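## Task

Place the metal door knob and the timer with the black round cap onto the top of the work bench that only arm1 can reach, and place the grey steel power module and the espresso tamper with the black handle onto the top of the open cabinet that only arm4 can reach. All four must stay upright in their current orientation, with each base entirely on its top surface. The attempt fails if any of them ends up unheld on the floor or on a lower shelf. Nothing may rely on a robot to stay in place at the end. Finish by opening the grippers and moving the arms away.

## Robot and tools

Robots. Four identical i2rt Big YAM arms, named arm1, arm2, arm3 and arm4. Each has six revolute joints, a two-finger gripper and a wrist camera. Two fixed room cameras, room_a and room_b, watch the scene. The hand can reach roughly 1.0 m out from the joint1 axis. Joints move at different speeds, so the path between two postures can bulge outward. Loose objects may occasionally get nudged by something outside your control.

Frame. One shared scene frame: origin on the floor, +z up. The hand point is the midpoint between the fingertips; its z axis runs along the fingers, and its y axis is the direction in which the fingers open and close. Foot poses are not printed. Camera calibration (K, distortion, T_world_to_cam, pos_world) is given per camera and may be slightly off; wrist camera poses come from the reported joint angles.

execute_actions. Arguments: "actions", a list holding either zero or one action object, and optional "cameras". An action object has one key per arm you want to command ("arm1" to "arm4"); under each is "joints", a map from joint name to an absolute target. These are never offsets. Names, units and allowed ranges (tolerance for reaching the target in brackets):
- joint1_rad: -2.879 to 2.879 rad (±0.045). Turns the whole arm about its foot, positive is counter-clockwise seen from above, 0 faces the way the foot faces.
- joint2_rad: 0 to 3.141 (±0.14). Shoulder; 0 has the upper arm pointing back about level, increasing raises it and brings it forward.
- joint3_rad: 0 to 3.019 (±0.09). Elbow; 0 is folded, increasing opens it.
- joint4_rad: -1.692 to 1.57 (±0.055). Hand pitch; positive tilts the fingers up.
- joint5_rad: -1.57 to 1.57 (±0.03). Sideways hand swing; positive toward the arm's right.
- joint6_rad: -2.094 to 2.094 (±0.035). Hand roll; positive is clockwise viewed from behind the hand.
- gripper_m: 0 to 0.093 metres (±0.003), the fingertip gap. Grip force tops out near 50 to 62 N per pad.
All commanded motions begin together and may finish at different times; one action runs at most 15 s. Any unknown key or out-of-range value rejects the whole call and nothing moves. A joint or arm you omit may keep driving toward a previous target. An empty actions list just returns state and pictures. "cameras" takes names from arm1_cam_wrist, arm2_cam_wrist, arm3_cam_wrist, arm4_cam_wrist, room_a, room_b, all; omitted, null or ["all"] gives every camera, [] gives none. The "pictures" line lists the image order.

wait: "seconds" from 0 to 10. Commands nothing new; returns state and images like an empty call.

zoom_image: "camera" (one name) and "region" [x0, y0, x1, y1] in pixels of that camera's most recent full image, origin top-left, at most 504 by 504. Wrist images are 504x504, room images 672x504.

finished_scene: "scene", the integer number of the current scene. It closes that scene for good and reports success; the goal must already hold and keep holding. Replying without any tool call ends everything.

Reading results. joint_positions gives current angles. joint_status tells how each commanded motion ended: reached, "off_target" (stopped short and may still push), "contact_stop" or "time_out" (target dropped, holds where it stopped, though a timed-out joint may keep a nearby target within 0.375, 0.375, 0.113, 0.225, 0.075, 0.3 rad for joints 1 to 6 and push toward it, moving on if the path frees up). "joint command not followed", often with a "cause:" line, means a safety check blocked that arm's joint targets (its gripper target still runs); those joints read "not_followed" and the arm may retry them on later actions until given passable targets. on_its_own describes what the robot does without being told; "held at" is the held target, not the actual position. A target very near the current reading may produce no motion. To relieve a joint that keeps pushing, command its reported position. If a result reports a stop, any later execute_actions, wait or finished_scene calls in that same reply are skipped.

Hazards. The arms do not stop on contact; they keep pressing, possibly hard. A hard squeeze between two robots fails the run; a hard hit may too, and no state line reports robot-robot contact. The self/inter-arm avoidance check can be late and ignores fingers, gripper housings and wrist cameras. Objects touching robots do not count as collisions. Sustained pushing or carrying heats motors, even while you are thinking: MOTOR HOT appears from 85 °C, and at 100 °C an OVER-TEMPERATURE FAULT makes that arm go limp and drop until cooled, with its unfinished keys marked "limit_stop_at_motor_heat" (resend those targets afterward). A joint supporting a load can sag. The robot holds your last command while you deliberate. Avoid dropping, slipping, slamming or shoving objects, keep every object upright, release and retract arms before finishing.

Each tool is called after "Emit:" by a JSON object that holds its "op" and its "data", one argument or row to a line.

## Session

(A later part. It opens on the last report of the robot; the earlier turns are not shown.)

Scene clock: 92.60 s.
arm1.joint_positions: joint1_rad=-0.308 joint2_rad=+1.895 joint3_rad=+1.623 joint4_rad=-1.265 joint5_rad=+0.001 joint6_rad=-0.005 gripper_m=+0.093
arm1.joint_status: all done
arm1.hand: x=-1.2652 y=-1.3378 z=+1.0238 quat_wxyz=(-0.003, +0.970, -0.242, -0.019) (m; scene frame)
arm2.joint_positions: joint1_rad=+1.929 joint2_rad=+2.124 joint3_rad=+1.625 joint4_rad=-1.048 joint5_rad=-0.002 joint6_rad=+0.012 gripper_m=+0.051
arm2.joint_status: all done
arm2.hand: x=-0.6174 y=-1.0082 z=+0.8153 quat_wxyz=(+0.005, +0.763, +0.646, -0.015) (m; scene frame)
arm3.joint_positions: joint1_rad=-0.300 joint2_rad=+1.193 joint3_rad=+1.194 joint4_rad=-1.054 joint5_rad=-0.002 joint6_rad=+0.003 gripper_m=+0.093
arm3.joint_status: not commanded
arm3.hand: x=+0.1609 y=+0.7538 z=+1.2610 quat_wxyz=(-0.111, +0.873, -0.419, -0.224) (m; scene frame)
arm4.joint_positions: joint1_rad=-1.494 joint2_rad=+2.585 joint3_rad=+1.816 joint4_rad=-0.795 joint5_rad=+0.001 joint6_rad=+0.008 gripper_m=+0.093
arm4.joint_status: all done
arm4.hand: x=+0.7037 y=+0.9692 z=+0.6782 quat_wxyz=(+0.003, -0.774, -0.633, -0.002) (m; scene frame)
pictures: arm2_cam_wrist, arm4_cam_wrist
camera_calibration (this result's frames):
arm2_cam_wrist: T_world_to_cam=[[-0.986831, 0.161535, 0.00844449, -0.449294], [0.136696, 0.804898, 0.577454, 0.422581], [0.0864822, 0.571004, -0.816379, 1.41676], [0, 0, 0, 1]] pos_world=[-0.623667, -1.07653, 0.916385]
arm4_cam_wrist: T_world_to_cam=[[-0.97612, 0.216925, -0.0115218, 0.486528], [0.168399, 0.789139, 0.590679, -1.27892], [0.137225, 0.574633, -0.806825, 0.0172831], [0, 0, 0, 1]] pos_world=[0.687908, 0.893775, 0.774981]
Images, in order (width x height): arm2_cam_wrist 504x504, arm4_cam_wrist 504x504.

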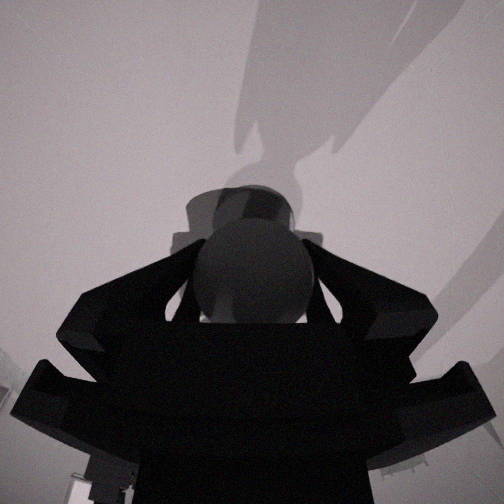

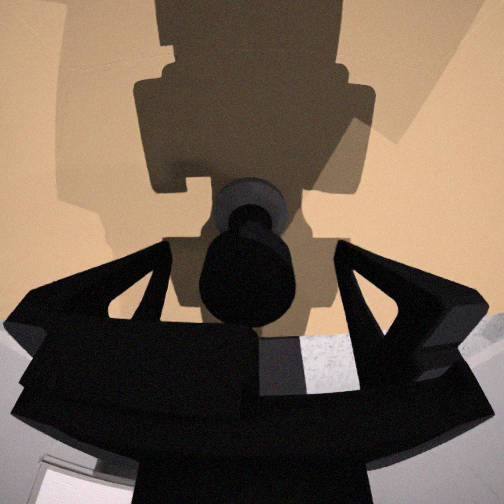

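Emit:
{"op": "execute_actions", "data": {
  "actions": [
    {"arm2":{"joints":{"gripper_m":0.093}},"arm4":{"joints":{"gripper_m":0.02}}}
  ],
  "cameras": []
}}

Emit:
{"op": "execute_actions", "data": {
  "actions": [
    {"arm2":{"joints":{"joint2_rad":1.75,"joint4_rad":-1.4}},"arm4":{"joints":{"joint2_rad":2.08,"joint4_rad":-1.28}}}
  ],
  "cameras": ["arm4_cam_wrist"]
}}

Emit:
{"op": "execute_actions", "data": {
  "actions": [
    {"arm2":{"joints":{"joint1_rad":2.75,"joint2_rad":0.9,"joint3_rad":1.1}},"arm4":{"joints":{"joint1_rad":0.95,"joint2_rad":1.9,"joint3_rad":1.64,"joint4_rad":-1.26}},"arm1":{"joints":{"joint1_rad":-1.607,"joint2_rad":2.05,"joint4_rad":-1.13}}}
  ],
  "cameras": ["arm4_cam_wrist","arm1_cam_wrist","room_b"]
}}

Scene clock: 93.47 s.
arm1.joint_positions: joint1_rad=-0.308 joint2_rad=+1.895 joint3_rad=+1.623 joint4_rad=-1.265 joint5_rad=+0.001 joint6_rad=-0.005 gripper_m=+0.093
arm1.joint_status: not commanded
arm1.hand: x=-1.2652 y=-1.3378 z=+1.0238 quat_wxyz=(-0.003, +0.970, -0.242, -0.019) (m; scene frame)
arm2.joint_positions: joint1_rad=+1.929 joint2_rad=+2.124 joint3_rad=+1.625 joint4_rad=-1.048 joint5_rad=-0.002 joint6_rad=+0.012 gripper_m=+0.093
arm2.joint_status: all done
arm2.hand: x=-0.6174 y=-1.0082 z=+0.8153 quat_wxyz=(+0.005, +0.763, +0.646, -0.015) (m; scene frame)
arm3.joint_positions: joint1_rad=-0.300 joint2_rad=+1.193 joint3_rad=+1.194 joint4_rad=-1.054 joint5_rad=-0.002 joint6_rad=+0.003 gripper_m=+0.093
arm3.joint_status: not commanded
arm3.hand: x=+0.1609 y=+0.7538 z=+1.2610 quat_wxyz=(-0.111, +0.873, -0.419, -0.224) (m; scene frame)
arm4.joint_positions: joint1_rad=-1.493 joint2_rad=+2.585 joint3_rad=+1.816 joint4_rad=-0.795 joint5_rad=-0.001 joint6_rad=+0.008 gripper_m=+0.044
arm4.joint_status: gripper_m off_target (ended at +0.044, target +0.020)
arm4.hand: x=+0.7043 y=+0.9691 z=+0.6782 quat_wxyz=(+0.003, -0.774, -0.633, -0.003) (m; scene frame)
pictures: none
No camera images: the call's "cameras" was empty. Leave "cameras" out to get every camera's image.

Scene clock: 95.17 s.
arm1.joint_positions: joint1_rad=-0.308 joint2_rad=+1.895 joint3_rad=+1.623 joint4_rad=-1.265 joint5_rad=+0.001 joint6_rad=-0.005 gripper_m=+0.093
arm1.joint_status: not commanded
arm1.hand: x=-1.2652 y=-1.3378 z=+1.0238 quat_wxyz=(-0.003, +0.970, -0.242, -0.019) (m; scene frame)
arm2.joint_positions: joint1_rad=+1.929 joint2_rad=+1.754 joint3_rad=+1.625 joint4_rad=-1.394 joint5_rad=-0.002 joint6_rad=+0.012 gripper_m=+0.093
arm2.joint_status: all done
arm2.hand: x=-0.6034 y=-0.9367 z=+1.0222 quat_wxyz=(+0.013, +0.763, +0.646, -0.024) (m; scene frame)
arm3.joint_positions: joint1_rad=-0.300 joint2_rad=+1.193 joint3_rad=+1.194 joint4_rad=-1.054 joint5_rad=-0.002 joint6_rad=+0.003 gripper_m=+0.093
arm3.joint_status: not commanded
arm3.hand: x=+0.1609 y=+0.7538 z=+1.2610 quat_wxyz=(-0.111, +0.873, -0.419, -0.224) (m; scene frame)
arm4.joint_positions: joint1_rad=-1.493 joint2_rad=+2.123 joint3_rad=+1.810 joint4_rad=-1.271 joint5_rad=-0.001 joint6_rad=+0.008 gripper_m=+0.044
arm4.joint_status: all done
arm4.hand: x=+0.7072 y=+0.9818 z=+0.9706 quat_wxyz=(+0.009, -0.774, -0.633, -0.011) (m; scene frame)
pictures: arm4_cam_wrist
camera_calibration (this result's frames):
arm4_cam_wrist: T_world_to_cam=[[-0.976117, 0.216864, -0.0128677, 0.491935], [0.164633, 0.77707, 0.607502, -1.46394], [0.141744, 0.590875, -0.794214, 0.214089], [0, 0, 0, 1]] pos_world=[0.690853, 0.904404, 1.06571]
Images, in order (width x height): arm4_cam_wrist 504x504.

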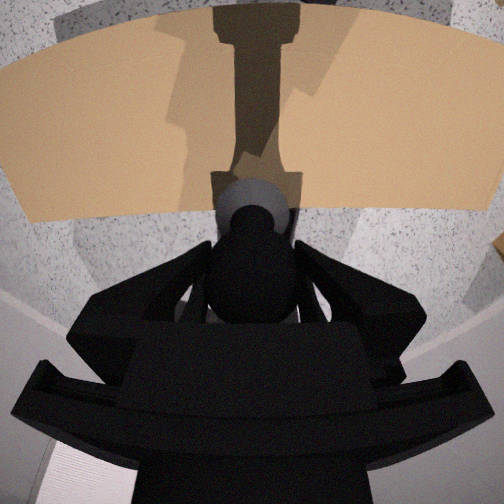

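Scene clock: 97.43 s.
arm1.joint_positions: joint1_rad=-1.614 joint2_rad=+2.055 joint3_rad=+1.623 joint4_rad=-1.134 joint5_rad=+0.002 joint6_rad=-0.005 gripper_m=+0.093
arm1.joint_status: all done
arm1.hand: x=-0.6143 y=-1.0247 z=+0.9276 quat_wxyz=(+0.001, +0.623, -0.782, -0.002) (m; scene frame)
arm2.joint_positions: joint1_rad=+2.743 joint2_rad=+0.892 joint3_rad=+1.107 joint4_rad=-1.396 joint5_rad=-0.002 joint6_rad=+0.011 gripper_m=+0.093
arm2.joint_status: all done
arm2.hand: x=-0.3313 y=-0.6345 z=+1.1435 quat_wxyz=(+0.169, +0.435, +0.880, -0.088) (m; scene frame)
arm3.joint_positions: joint1_rad=-0.300 joint2_rad=+1.193 joint3_rad=+1.194 joint4_rad=-1.054 joint5_rad=-0.002 joint6_rad=+0.003 gripper_m=+0.093
arm3.joint_status: not commanded
arm3.hand: x=+0.1609 y=+0.7538 z=+1.2610 quat_wxyz=(-0.111, +0.873, -0.419, -0.224) (m; scene frame)
arm4.joint_positions: joint1_rad=+0.960 joint2_rad=+1.930 joint3_rad=+1.622 joint4_rad=-1.255 joint5_rad=-0.002 joint6_rad=+0.008 gripper_m=+0.044
arm4.joint_status: all done
arm4.hand: x=+1.2793 y=+1.9797 z=+1.0315 quat_wxyz=(-0.006, +0.335, -0.942, -0.009) (m; scene frame)
pictures: arm1_cam_wrist, arm4_cam_wrist, room_b
camera_calibration (this result's frames):
arm1_cam_wrist: T_world_to_cam=[[0.975807, -0.218577, 0.00508904, 0.369942], [-0.18113, -0.795157, 0.578721, -1.45188], [-0.122448, -0.565641, -0.81551, 0.227887], [0, 0, 0, 1]] pos_world=[-0.596066, -0.94471, 1.02419]
arm4_cam_wrist: T_world_to_cam=[[0.616211, -0.787105, -0.0273681, 0.800217], [-0.636764, -0.518359, 0.57082, 1.25702], [-0.463482, -0.334319, -0.820619, 2.22488], [0, 0, 0, 1]] pos_world=[1.33851, 2.02526, 1.13015]
Images, in order (width x height): arm1_cam_wrist 504x504, arm4_cam_wrist 504x504, room_b 672x504.

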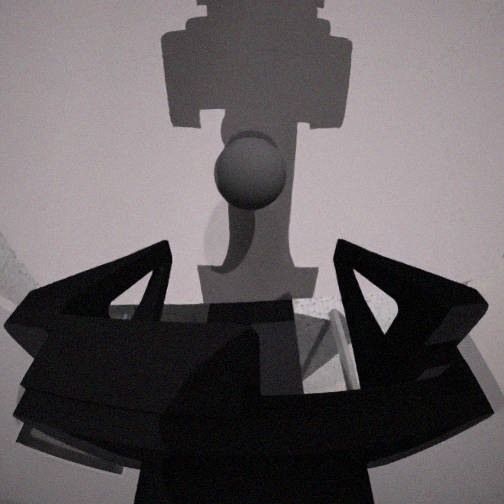

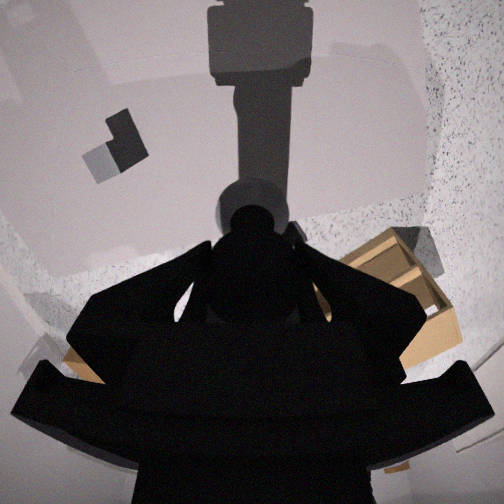

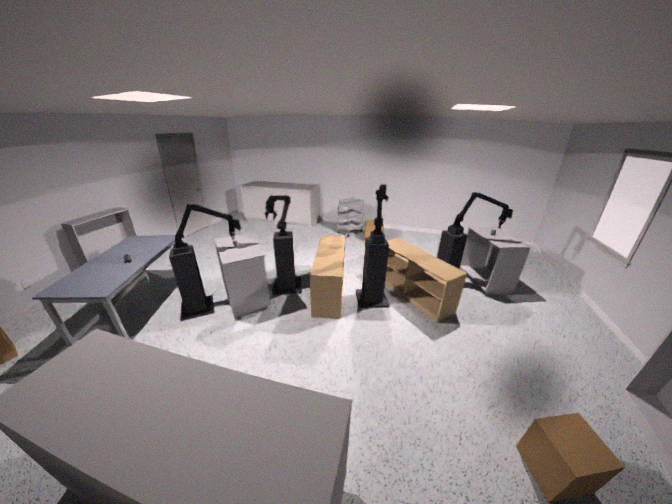

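Emit:
{"op": "execute_actions", "data": {
  "actions": [
    {"arm4":{"joints":{"joint2_rad":2.16,"joint4_rad":-0.97}},"arm1":{"joints":{"joint2_rad":2.24,"joint3_rad":1.68,"joint4_rad":-0.96}}}
  ],
  "cameras": ["arm4_cam_wrist","arm1_cam_wrist"]
}}

Scene clock: 98.87 s.
arm1.joint_positions: joint1_rad=-1.614 joint2_rad=+2.239 joint3_rad=+1.653 joint4_rad=-0.976 joint5_rad=+0.002 joint6_rad=-0.005 gripper_m=+0.093
arm1.joint_status: all done
arm1.hand: x=-0.6096 y=-1.0016 z=+0.8279 quat_wxyz=(-0.001, +0.623, -0.782, -0.003) (m; scene frame)
arm2.joint_positions: joint1_rad=+2.743 joint2_rad=+0.892 joint3_rad=+1.107 joint4_rad=-1.396 joint5_rad=-0.002 joint6_rad=+0.011 gripper_m=+0.093
arm2.joint_status: not commanded
arm2.hand: x=-0.3313 y=-0.6345 z=+1.1435 quat_wxyz=(+0.169, +0.435, +0.880, -0.088) (m; scene frame)
arm3.joint_positions: joint1_rad=-0.300 joint2_rad=+1.193 joint3_rad=+1.194 joint4_rad=-1.054 joint5_rad=-0.002 joint6_rad=+0.003 gripper_m=+0.093
arm3.joint_status: not commanded
arm3.hand: x=+0.1609 y=+0.7538 z=+1.2610 quat_wxyz=(-0.111, +0.873, -0.419, -0.224) (m; scene frame)
arm4.joint_positions: joint1_rad=+0.959 joint2_rad=+2.198 joint3_rad=+1.603 joint4_rad=-0.981 joint5_rad=-0.002 joint6_rad=+0.007 gripper_m=+0.044
arm4.joint_status: all done
arm4.hand: x=+1.3028 y=+2.0005 z=+0.8695 quat_wxyz=(+0.000, +0.335, -0.942, -0.006) (m; scene frame)
pictures: arm1_cam_wrist, arm4_cam_wrist
camera_calibration (this result's frames):
arm1_cam_wrist: T_world_to_cam=[[0.975797, -0.218619, 0.00512248, 0.370785], [-0.181649, -0.797297, 0.575605, -1.37478], [-0.121754, -0.562604, -0.817712, 0.165474], [0, 0, 0, 1]] pos_world=[-0.591391, -0.921951, 0.924741]
arm4_cam_wrist: T_world_to_cam=[[0.615758, -0.787497, -0.0262775, 0.798092], [-0.631585, -0.513239, 0.581108, 1.3493], [-0.471107, -0.341225, -0.813402, 2.12722], [0, 0, 0, 1]] pos_world=[1.36292, 2.04687, 0.96717]
Images, in order (width x height): arm1_cam_wrist 504x504, arm4_cam_wrist 504x504.

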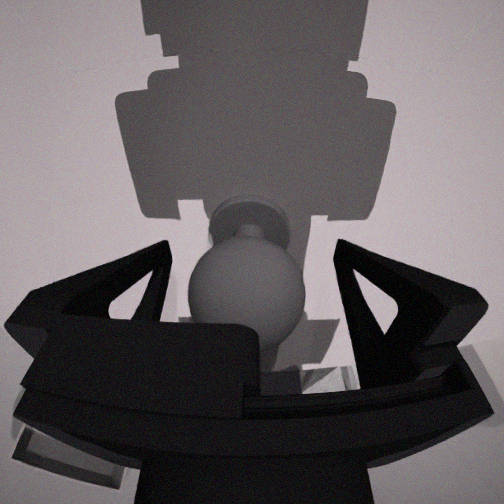

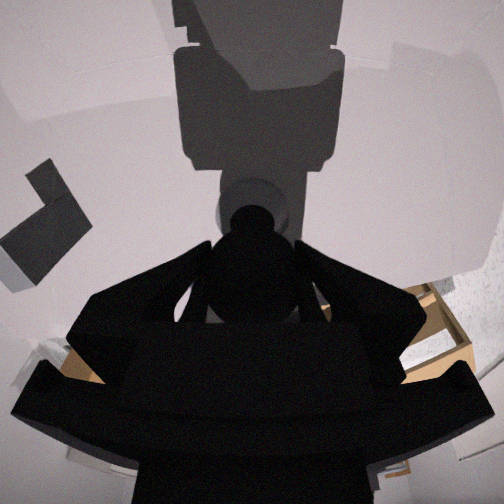

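Emit:
{"op": "execute_actions", "data": {
  "actions": [
    {"arm4":{"joints":{"joint2_rad":2.235,"joint4_rad":-0.925}},"arm1":{"joints":{"joint4_rad":-1.015,"joint1_rad":-1.602}}}
  ],
  "cameras": []
}}

Emit:
{"op": "execute_actions", "data": {
  "actions": [
    {"arm4":{"joints":{"joint2_rad":2.265}},"arm1":{"joints":{"gripper_m":0.03}}}
  ],
  "cameras": ["arm4_cam_wrist","arm1_cam_wrist"]
}}

Emit:
{"op": "execute_actions", "data": {
  "actions": [
    {"arm1":{"joints":{"joint2_rad":1.98,"joint4_rad":-1.26}}}
  ],
  "cameras": ["arm1_cam_wrist"]
}}

Scene clock: 99.80 s.
arm1.joint_positions: joint1_rad=-1.611 joint2_rad=+2.239 joint3_rad=+1.653 joint4_rad=-1.000 joint5_rad=+0.002 joint6_rad=-0.005 gripper_m=+0.093
arm1.joint_status: all done
arm1.hand: x=-0.6128 y=-1.0068 z=+0.8279 quat_wxyz=(+0.009, +0.625, -0.781, +0.004) (m; scene frame)
arm2.joint_positions: joint1_rad=+2.743 joint2_rad=+0.892 joint3_rad=+1.107 joint4_rad=-1.396 joint5_rad=-0.002 joint6_rad=+0.011 gripper_m=+0.093
arm2.joint_status: not commanded
arm2.hand: x=-0.3313 y=-0.6345 z=+1.1435 quat_wxyz=(+0.169, +0.435, +0.880, -0.088) (m; scene frame)
arm3.joint_positions: joint1_rad=-0.300 joint2_rad=+1.193 joint3_rad=+1.194 joint4_rad=-1.054 joint5_rad=-0.002 joint6_rad=+0.003 gripper_m=+0.093
arm3.joint_status: not commanded
arm3.hand: x=+0.1609 y=+0.7538 z=+1.2610 quat_wxyz=(-0.111, +0.873, -0.419, -0.224) (m; scene frame)
arm4.joint_positions: joint1_rad=+0.959 joint2_rad=+2.238 joint3_rad=+1.607 joint4_rad=-0.932 joint5_rad=-0.001 joint6_rad=+0.007 gripper_m=+0.044
arm4.joint_status: all done
arm4.hand: x=+1.3073 y=+2.0044 z=+0.8474 quat_wxyz=(-0.007, +0.335, -0.942, -0.008) (m; scene frame)
pictures: none
No camera images: the call's "cameras" was empty. Leave "cameras" out to get every camera's image.

Scene clock: 100.43 s.
arm1.joint_positions: joint1_rad=-1.611 joint2_rad=+2.239 joint3_rad=+1.653 joint4_rad=-1.000 joint5_rad=+0.001 joint6_rad=-0.004 gripper_m=+0.049
arm1.joint_status: gripper_m off_target (ended at +0.049, target +0.030)
arm1.hand: x=-0.6129 y=-1.0069 z=+0.8279 quat_wxyz=(+0.009, +0.625, -0.781, +0.004) (m; scene frame)
arm2.joint_positions: joint1_rad=+2.743 joint2_rad=+0.892 joint3_rad=+1.107 joint4_rad=-1.396 joint5_rad=-0.002 joint6_rad=+0.011 gripper_m=+0.093
arm2.joint_status: not commanded
arm2.hand: x=-0.3313 y=-0.6345 z=+1.1435 quat_wxyz=(+0.169, +0.435, +0.880, -0.088) (m; scene frame)
arm3.joint_positions: joint1_rad=-0.300 joint2_rad=+1.193 joint3_rad=+1.194 joint4_rad=-1.054 joint5_rad=-0.002 joint6_rad=+0.003 gripper_m=+0.093
arm3.joint_status: not commanded
arm3.hand: x=+0.1609 y=+0.7538 z=+1.2610 quat_wxyz=(-0.111, +0.873, -0.419, -0.224) (m; scene frame)
arm4.joint_positions: joint1_rad=+0.959 joint2_rad=+2.239 joint3_rad=+1.607 joint4_rad=-0.932 joint5_rad=-0.001 joint6_rad=+0.007 gripper_m=+0.044
arm4.joint_status: all done
arm4.hand: x=+1.3071 y=+2.0042 z=+0.8464 quat_wxyz=(-0.006, +0.335, -0.942, -0.008) (m; scene frame)
pictures: arm1_cam_wrist, arm4_cam_wrist
camera_calibration (this result's frames):
arm1_cam_wrist: T_world_to_cam=[[0.976437, -0.215764, 0.00414223, 0.37695], [-0.175811, -0.784206, 0.595072, -1.379], [-0.125147, -0.581778, -0.803662, 0.129121], [0, 0, 0, 1]] pos_world=[-0.594352, -0.924966, 0.92281]
arm4_cam_wrist: T_world_to_cam=[[0.616207, -0.787161, -0.0258183, 0.79609], [-0.636995, -0.517396, 0.571436, 1.39087], [-0.46317, -0.335677, -0.820241, 2.09605], [0, 0, 0, 1]] pos_world=[1.36625, 2.04988, 0.945024]
Images, in order (width x height): arm1_cam_wrist 504x504, arm4_cam_wrist 504x504.

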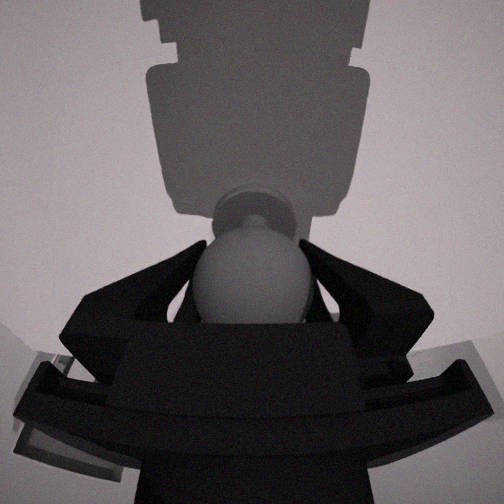

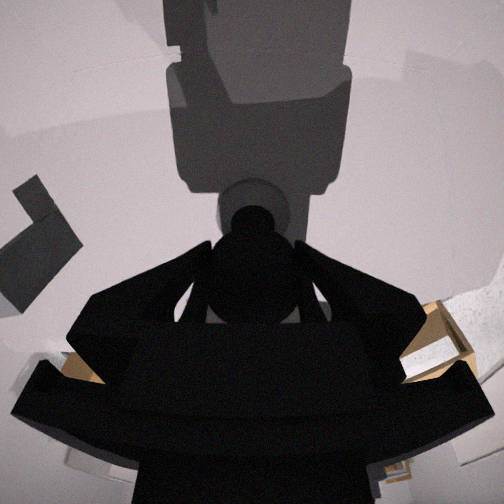

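Scene clock: 101.90 s.
arm1.joint_positions: joint1_rad=-1.611 joint2_rad=+1.982 joint3_rad=+1.653 joint4_rad=-1.244 joint5_rad=+0.001 joint6_rad=-0.004 gripper_m=+0.049
arm1.joint_status: all done
arm1.hand: x=-0.6181 y=-1.0337 z=+0.9808 quat_wxyz=(+0.004, +0.625, -0.781, +0.000) (m; scene frame)
arm2.joint_positions: joint1_rad=+2.743 joint2_rad=+0.892 joint3_rad=+1.107 joint4_rad=-1.396 joint5_rad=-0.002 joint6_rad=+0.011 gripper_m=+0.093
arm2.joint_status: not commanded
arm2.hand: x=-0.3313 y=-0.6345 z=+1.1435 quat_wxyz=(+0.169, +0.435, +0.880, -0.088) (m; scene frame)
arm3.joint_positions: joint1_rad=-0.300 joint2_rad=+1.193 joint3_rad=+1.194 joint4_rad=-1.054 joint5_rad=-0.002 joint6_rad=+0.003 gripper_m=+0.093
arm3.joint_status: not commanded
arm3.hand: x=+0.1609 y=+0.7538 z=+1.2610 quat_wxyz=(-0.111, +0.873, -0.419, -0.224) (m; scene frame)
arm4.joint_positions: joint1_rad=+0.959 joint2_rad=+2.239 joint3_rad=+1.607 joint4_rad=-0.932 joint5_rad=-0.001 joint6_rad=+0.007 gripper_m=+0.044
arm4.joint_status: not commanded
arm4.hand: x=+1.3071 y=+2.0042 z=+0.8464 quat_wxyz=(-0.006, +0.335, -0.942, -0.008) (m; scene frame)
pictures: arm1_cam_wrist
camera_calibration (this result's frames):
arm1_cam_wrist: T_world_to_cam=[[0.976407, -0.215896, 0.00425312, 0.37534], [-0.17759, -0.791648, 0.584599, -1.49043], [-0.122845, -0.571562, -0.811311, 0.255135], [0, 0, 0, 1]] pos_world=[-0.599828, -0.953034, 1.0767]
Images, in order (width x height): arm1_cam_wrist 504x504.

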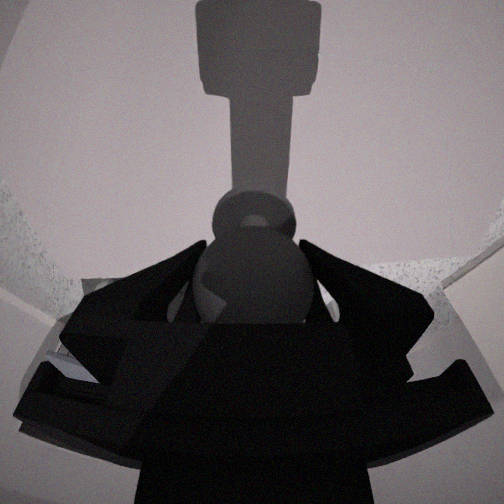

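Emit:
{"op": "execute_actions", "data": {
  "actions": [
    {"arm1":{"joints":{"joint1_rad":1.0}},"arm4":{"joints":{"joint2_rad":2.235,"gripper_m":0.093}}}
  ],
  "cameras": []
}}

Emit:
{"op": "execute_actions", "data": {
  "actions": [
    {"arm1":{"joints":{"joint2_rad":2.235,"joint4_rad":-0.98}},"arm4":{"joints":{"joint2_rad":1.7,"joint4_rad":-1.45}}}
  ],
  "cameras": []
}}

Emit:
{"op": "execute_actions", "data": {
  "actions": [
    {"arm1":{"joints":{"joint2_rad":2.295,"joint4_rad":-0.945}}}
  ],
  "cameras": ["arm1_cam_wrist","arm4_cam_wrist"]
}}

Scene clock: 104.63 s.
arm1.joint_positions: joint1_rad=+1.006 joint2_rad=+1.982 joint3_rad=+1.653 joint4_rad=-1.244 joint5_rad=-0.002 joint6_rad=-0.004 gripper_m=+0.049
arm1.joint_status: all done
arm1.hand: x=-1.1593 y=-2.0509 z=+0.9868 quat_wxyz=(+0.000, +0.916, +0.401, -0.002) (m; scene frame)
arm2.joint_positions: joint1_rad=+2.743 joint2_rad=+0.892 joint3_rad=+1.107 joint4_rad=-1.396 joint5_rad=-0.002 joint6_rad=+0.011 gripper_m=+0.093
arm2.joint_status: not commanded
arm2.hand: x=-0.3313 y=-0.6345 z=+1.1435 quat_wxyz=(+0.169, +0.435, +0.880, -0.088) (m; scene frame)
arm3.joint_positions: joint1_rad=-0.300 joint2_rad=+1.193 joint3_rad=+1.194 joint4_rad=-1.054 joint5_rad=-0.002 joint6_rad=+0.003 gripper_m=+0.093
arm3.joint_status: not commanded
arm3.hand: x=+0.1609 y=+0.7538 z=+1.2610 quat_wxyz=(-0.111, +0.873, -0.419, -0.224) (m; scene frame)
arm4.joint_positions: joint1_rad=+0.959 joint2_rad=+2.239 joint3_rad=+1.607 joint4_rad=-0.932 joint5_rad=-0.001 joint6_rad=+0.007 gripper_m=+0.093
arm4.joint_status: all done
arm4.hand: x=+1.3070 y=+2.0041 z=+0.8462 quat_wxyz=(-0.006, +0.335, -0.942, -0.008) (m; scene frame)
pictures: none
No camera images: the call's "cameras" was empty. Leave "cameras" out to get every camera's image.

Scene clock: 106.27 s.
arm1.joint_positions: joint1_rad=+1.006 joint2_rad=+2.239 joint3_rad=+1.653 joint4_rad=-0.996 joint5_rad=-0.002 joint6_rad=-0.004 gripper_m=+0.049
arm1.joint_status: all done
arm1.hand: x=-1.1803 y=-2.0724 z=+0.8342 quat_wxyz=(-0.002, +0.916, +0.401, +0.002) (m; scene frame)
arm2.joint_positions: joint1_rad=+2.743 joint2_rad=+0.892 joint3_rad=+1.107 joint4_rad=-1.396 joint5_rad=-0.002 joint6_rad=+0.011 gripper_m=+0.093
arm2.joint_status: not commanded
arm2.hand: x=-0.3313 y=-0.6345 z=+1.1435 quat_wxyz=(+0.169, +0.435, +0.880, -0.088) (m; scene frame)
arm3.joint_positions: joint1_rad=-0.300 joint2_rad=+1.193 joint3_rad=+1.194 joint4_rad=-1.054 joint5_rad=-0.002 joint6_rad=+0.003 gripper_m=+0.093
arm3.joint_status: not commanded
arm3.hand: x=+0.1609 y=+0.7538 z=+1.2610 quat_wxyz=(-0.111, +0.873, -0.419, -0.224) (m; scene frame)
arm4.joint_positions: joint1_rad=+0.959 joint2_rad=+1.714 joint3_rad=+1.623 joint4_rad=-1.440 joint5_rad=-0.001 joint6_rad=+0.007 gripper_m=+0.093
arm4.joint_status: all done
arm4.hand: x=+1.2403 y=+1.9450 z=+1.1471 quat_wxyz=(-0.022, +0.335, -0.942, -0.014) (m; scene frame)
pictures: none
No camera images: the call's "cameras" was empty. Leave "cameras" out to get every camera's image.

Scene clock: 107.10 s.
arm1.joint_positions: joint1_rad=+1.006 joint2_rad=+2.281 joint3_rad=+1.653 joint4_rad=-0.960 joint5_rad=-0.002 joint6_rad=-0.004 gripper_m=+0.049
arm1.joint_status: all done
arm1.hand: x=-1.1802 y=-2.0722 z=+0.8085 quat_wxyz=(-0.003, +0.916, +0.401, +0.005) (m; scene frame)
arm2.joint_positions: joint1_rad=+2.743 joint2_rad=+0.892 joint3_rad=+1.107 joint4_rad=-1.396 joint5_rad=-0.002 joint6_rad=+0.011 gripper_m=+0.093
arm2.joint_status: not commanded
arm2.hand: x=-0.3313 y=-0.6345 z=+1.1435 quat_wxyz=(+0.169, +0.435, +0.880, -0.088) (m; scene frame)
arm3.joint_positions: joint1_rad=-0.300 joint2_rad=+1.193 joint3_rad=+1.194 joint4_rad=-1.054 joint5_rad=-0.002 joint6_rad=+0.003 gripper_m=+0.093
arm3.joint_status: not commanded
arm3.hand: x=+0.1609 y=+0.7538 z=+1.2610 quat_wxyz=(-0.111, +0.873, -0.419, -0.224) (m; scene frame)
arm4.joint_positions: joint1_rad=+0.959 joint2_rad=+1.714 joint3_rad=+1.623 joint4_rad=-1.440 joint5_rad=-0.001 joint6_rad=+0.007 gripper_m=+0.093
arm4.joint_status: not commanded
arm4.hand: x=+1.2403 y=+1.9450 z=+1.1471 quat_wxyz=(-0.022, +0.335, -0.942, -0.014) (m; scene frame)
pictures: arm1_cam_wrist, arm4_cam_wrist
camera_calibration (this result's frames):
arm1_cam_wrist: T_world_to_cam=[[-0.736897, 0.675917, 0.01088, 0.521307], [0.551211, 0.591467, 0.588501, 1.41143], [0.391343, 0.439662, -0.808423, 2.15282], [0, 0, 0, 1]] pos_world=[-1.23634, -2.13369, 0.904095]
arm4_cam_wrist: T_world_to_cam=[[0.616616, -0.786812, -0.0266719, 0.79828], [-0.65161, -0.529087, 0.543572, 1.21874], [-0.441801, -0.317796, -0.838938, 2.25203], [0, 0, 0, 1]] pos_world=[1.29686, 1.9886, 1.24813]
Images, in order (width x height): arm1_cam_wrist 504x504, arm4_cam_wrist 504x504.

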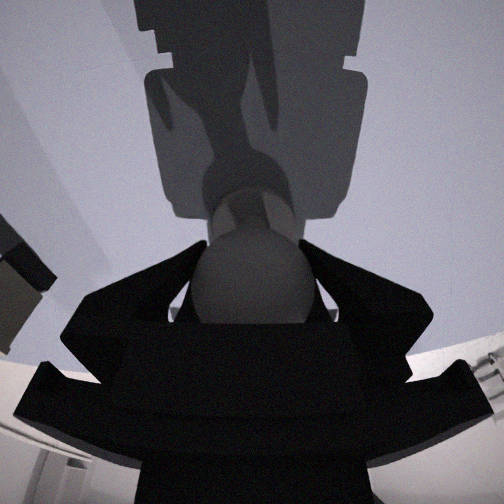

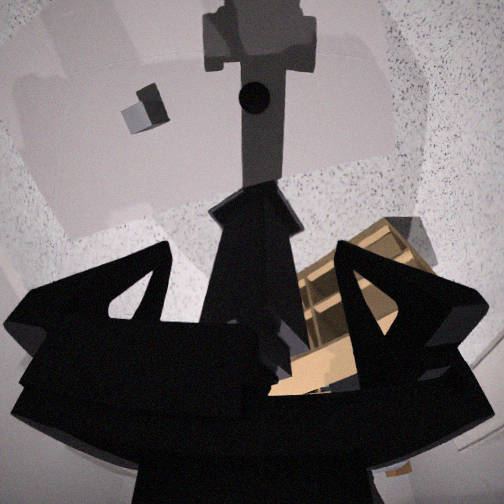

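Emit:
{"op": "execute_actions", "data": {
  "actions": [
    {"arm1":{"joints":{"gripper_m":0.093}}}
  ],
  "cameras": []
}}

Emit:
{"op": "execute_actions", "data": {
  "actions": [
    {"arm1":{"joints":{"joint2_rad":1.6,"joint4_rad":-1.45}},"arm4":{"joints":{"joint2_rad":1.3}}}
  ],
  "cameras": ["arm1_cam_wrist","room_b"]
}}

Scene clock: 107.83 s.
arm1.joint_positions: joint1_rad=+1.006 joint2_rad=+2.281 joint3_rad=+1.653 joint4_rad=-0.959 joint5_rad=-0.002 joint6_rad=-0.004 gripper_m=+0.093
arm1.joint_status: all done
arm1.hand: x=-1.1803 y=-2.0723 z=+0.8085 quat_wxyz=(-0.003, +0.916, +0.401, +0.004) (m; scene frame)
arm2.joint_positions: joint1_rad=+2.743 joint2_rad=+0.892 joint3_rad=+1.107 joint4_rad=-1.396 joint5_rad=-0.002 joint6_rad=+0.011 gripper_m=+0.093
arm2.joint_status: not commanded
arm2.hand: x=-0.3313 y=-0.6345 z=+1.1435 quat_wxyz=(+0.169, +0.435, +0.880, -0.088) (m; scene frame)
arm3.joint_positions: joint1_rad=-0.300 joint2_rad=+1.193 joint3_rad=+1.194 joint4_rad=-1.054 joint5_rad=-0.002 joint6_rad=+0.003 gripper_m=+0.093
arm3.joint_status: not commanded
arm3.hand: x=+0.1609 y=+0.7538 z=+1.2610 quat_wxyz=(-0.111, +0.873, -0.419, -0.224) (m; scene frame)
arm4.joint_positions: joint1_rad=+0.959 joint2_rad=+1.714 joint3_rad=+1.623 joint4_rad=-1.440 joint5_rad=-0.001 joint6_rad=+0.007 gripper_m=+0.093
arm4.joint_status: not commanded
arm4.hand: x=+1.2403 y=+1.9450 z=+1.1471 quat_wxyz=(-0.022, +0.335, -0.942, -0.014) (m; scene frame)
pictures: none
No camera images: the call's "cameras" was empty. Leave "cameras" out to get every camera's image.

Scene clock: 109.57 s.
arm1.joint_positions: joint1_rad=+1.006 joint2_rad=+1.601 joint3_rad=+1.666 joint4_rad=-1.435 joint5_rad=-0.002 joint6_rad=-0.004 gripper_m=+0.093
arm1.joint_status: all done
arm1.hand: x=-1.1136 y=-2.0028 z=+1.1959 quat_wxyz=(+0.040, +0.911, +0.399, -0.095) (m; scene frame)
arm2.joint_positions: joint1_rad=+2.743 joint2_rad=+0.892 joint3_rad=+1.107 joint4_rad=-1.396 joint5_rad=-0.002 joint6_rad=+0.011 gripper_m=+0.093
arm2.joint_status: not commanded
arm2.hand: x=-0.3313 y=-0.6345 z=+1.1435 quat_wxyz=(+0.169, +0.435, +0.880, -0.088) (m; scene frame)
arm3.joint_positions: joint1_rad=-0.300 joint2_rad=+1.193 joint3_rad=+1.194 joint4_rad=-1.054 joint5_rad=-0.002 joint6_rad=+0.003 gripper_m=+0.093
arm3.joint_status: not commanded
arm3.hand: x=+0.1609 y=+0.7538 z=+1.2610 quat_wxyz=(-0.111, +0.873, -0.419, -0.224) (m; scene frame)
arm4.joint_positions: joint1_rad=+0.959 joint2_rad=+1.313 joint3_rad=+1.619 joint4_rad=-1.442 joint5_rad=-0.001 joint6_rad=+0.007 gripper_m=+0.093
arm4.joint_status: all done
arm4.hand: x=+1.1827 y=+1.8950 z=+1.3369 quat_wxyz=(-0.206, +0.326, -0.919, -0.080) (m; scene frame)
pictures: arm1_cam_wrist, room_b
camera_calibration (this result's frames):
arm1_cam_wrist: T_world_to_cam=[[-0.735669, 0.677225, 0.0125426, 0.521268], [0.624454, 0.670937, 0.399877, 1.57201], [0.262391, 0.302009, -0.916483, 2.11927], [0, 0, 0, 1]] pos_world=[-1.15425, -2.04778, 1.30713]
Images, in order (width x height): arm1_cam_wrist 504x504, room_b 672x504.

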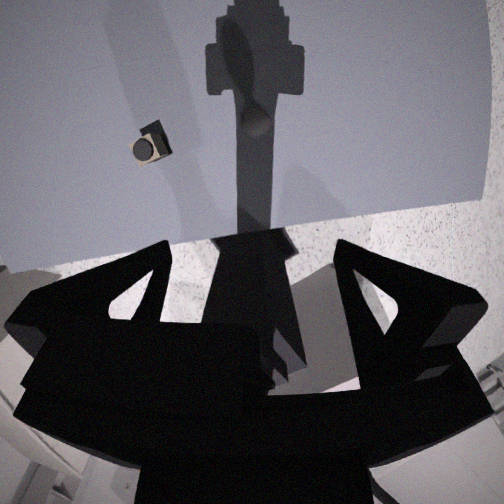

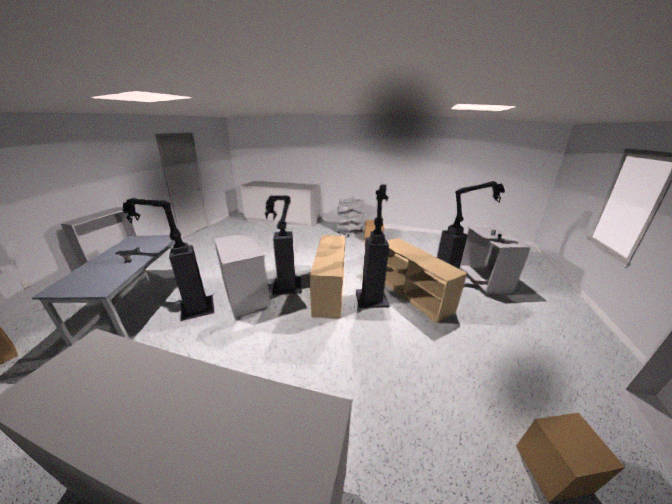

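Emit:
{"op": "finished_scene", "data": {
  "scene": 1
}}

The scene is finished: the task was done.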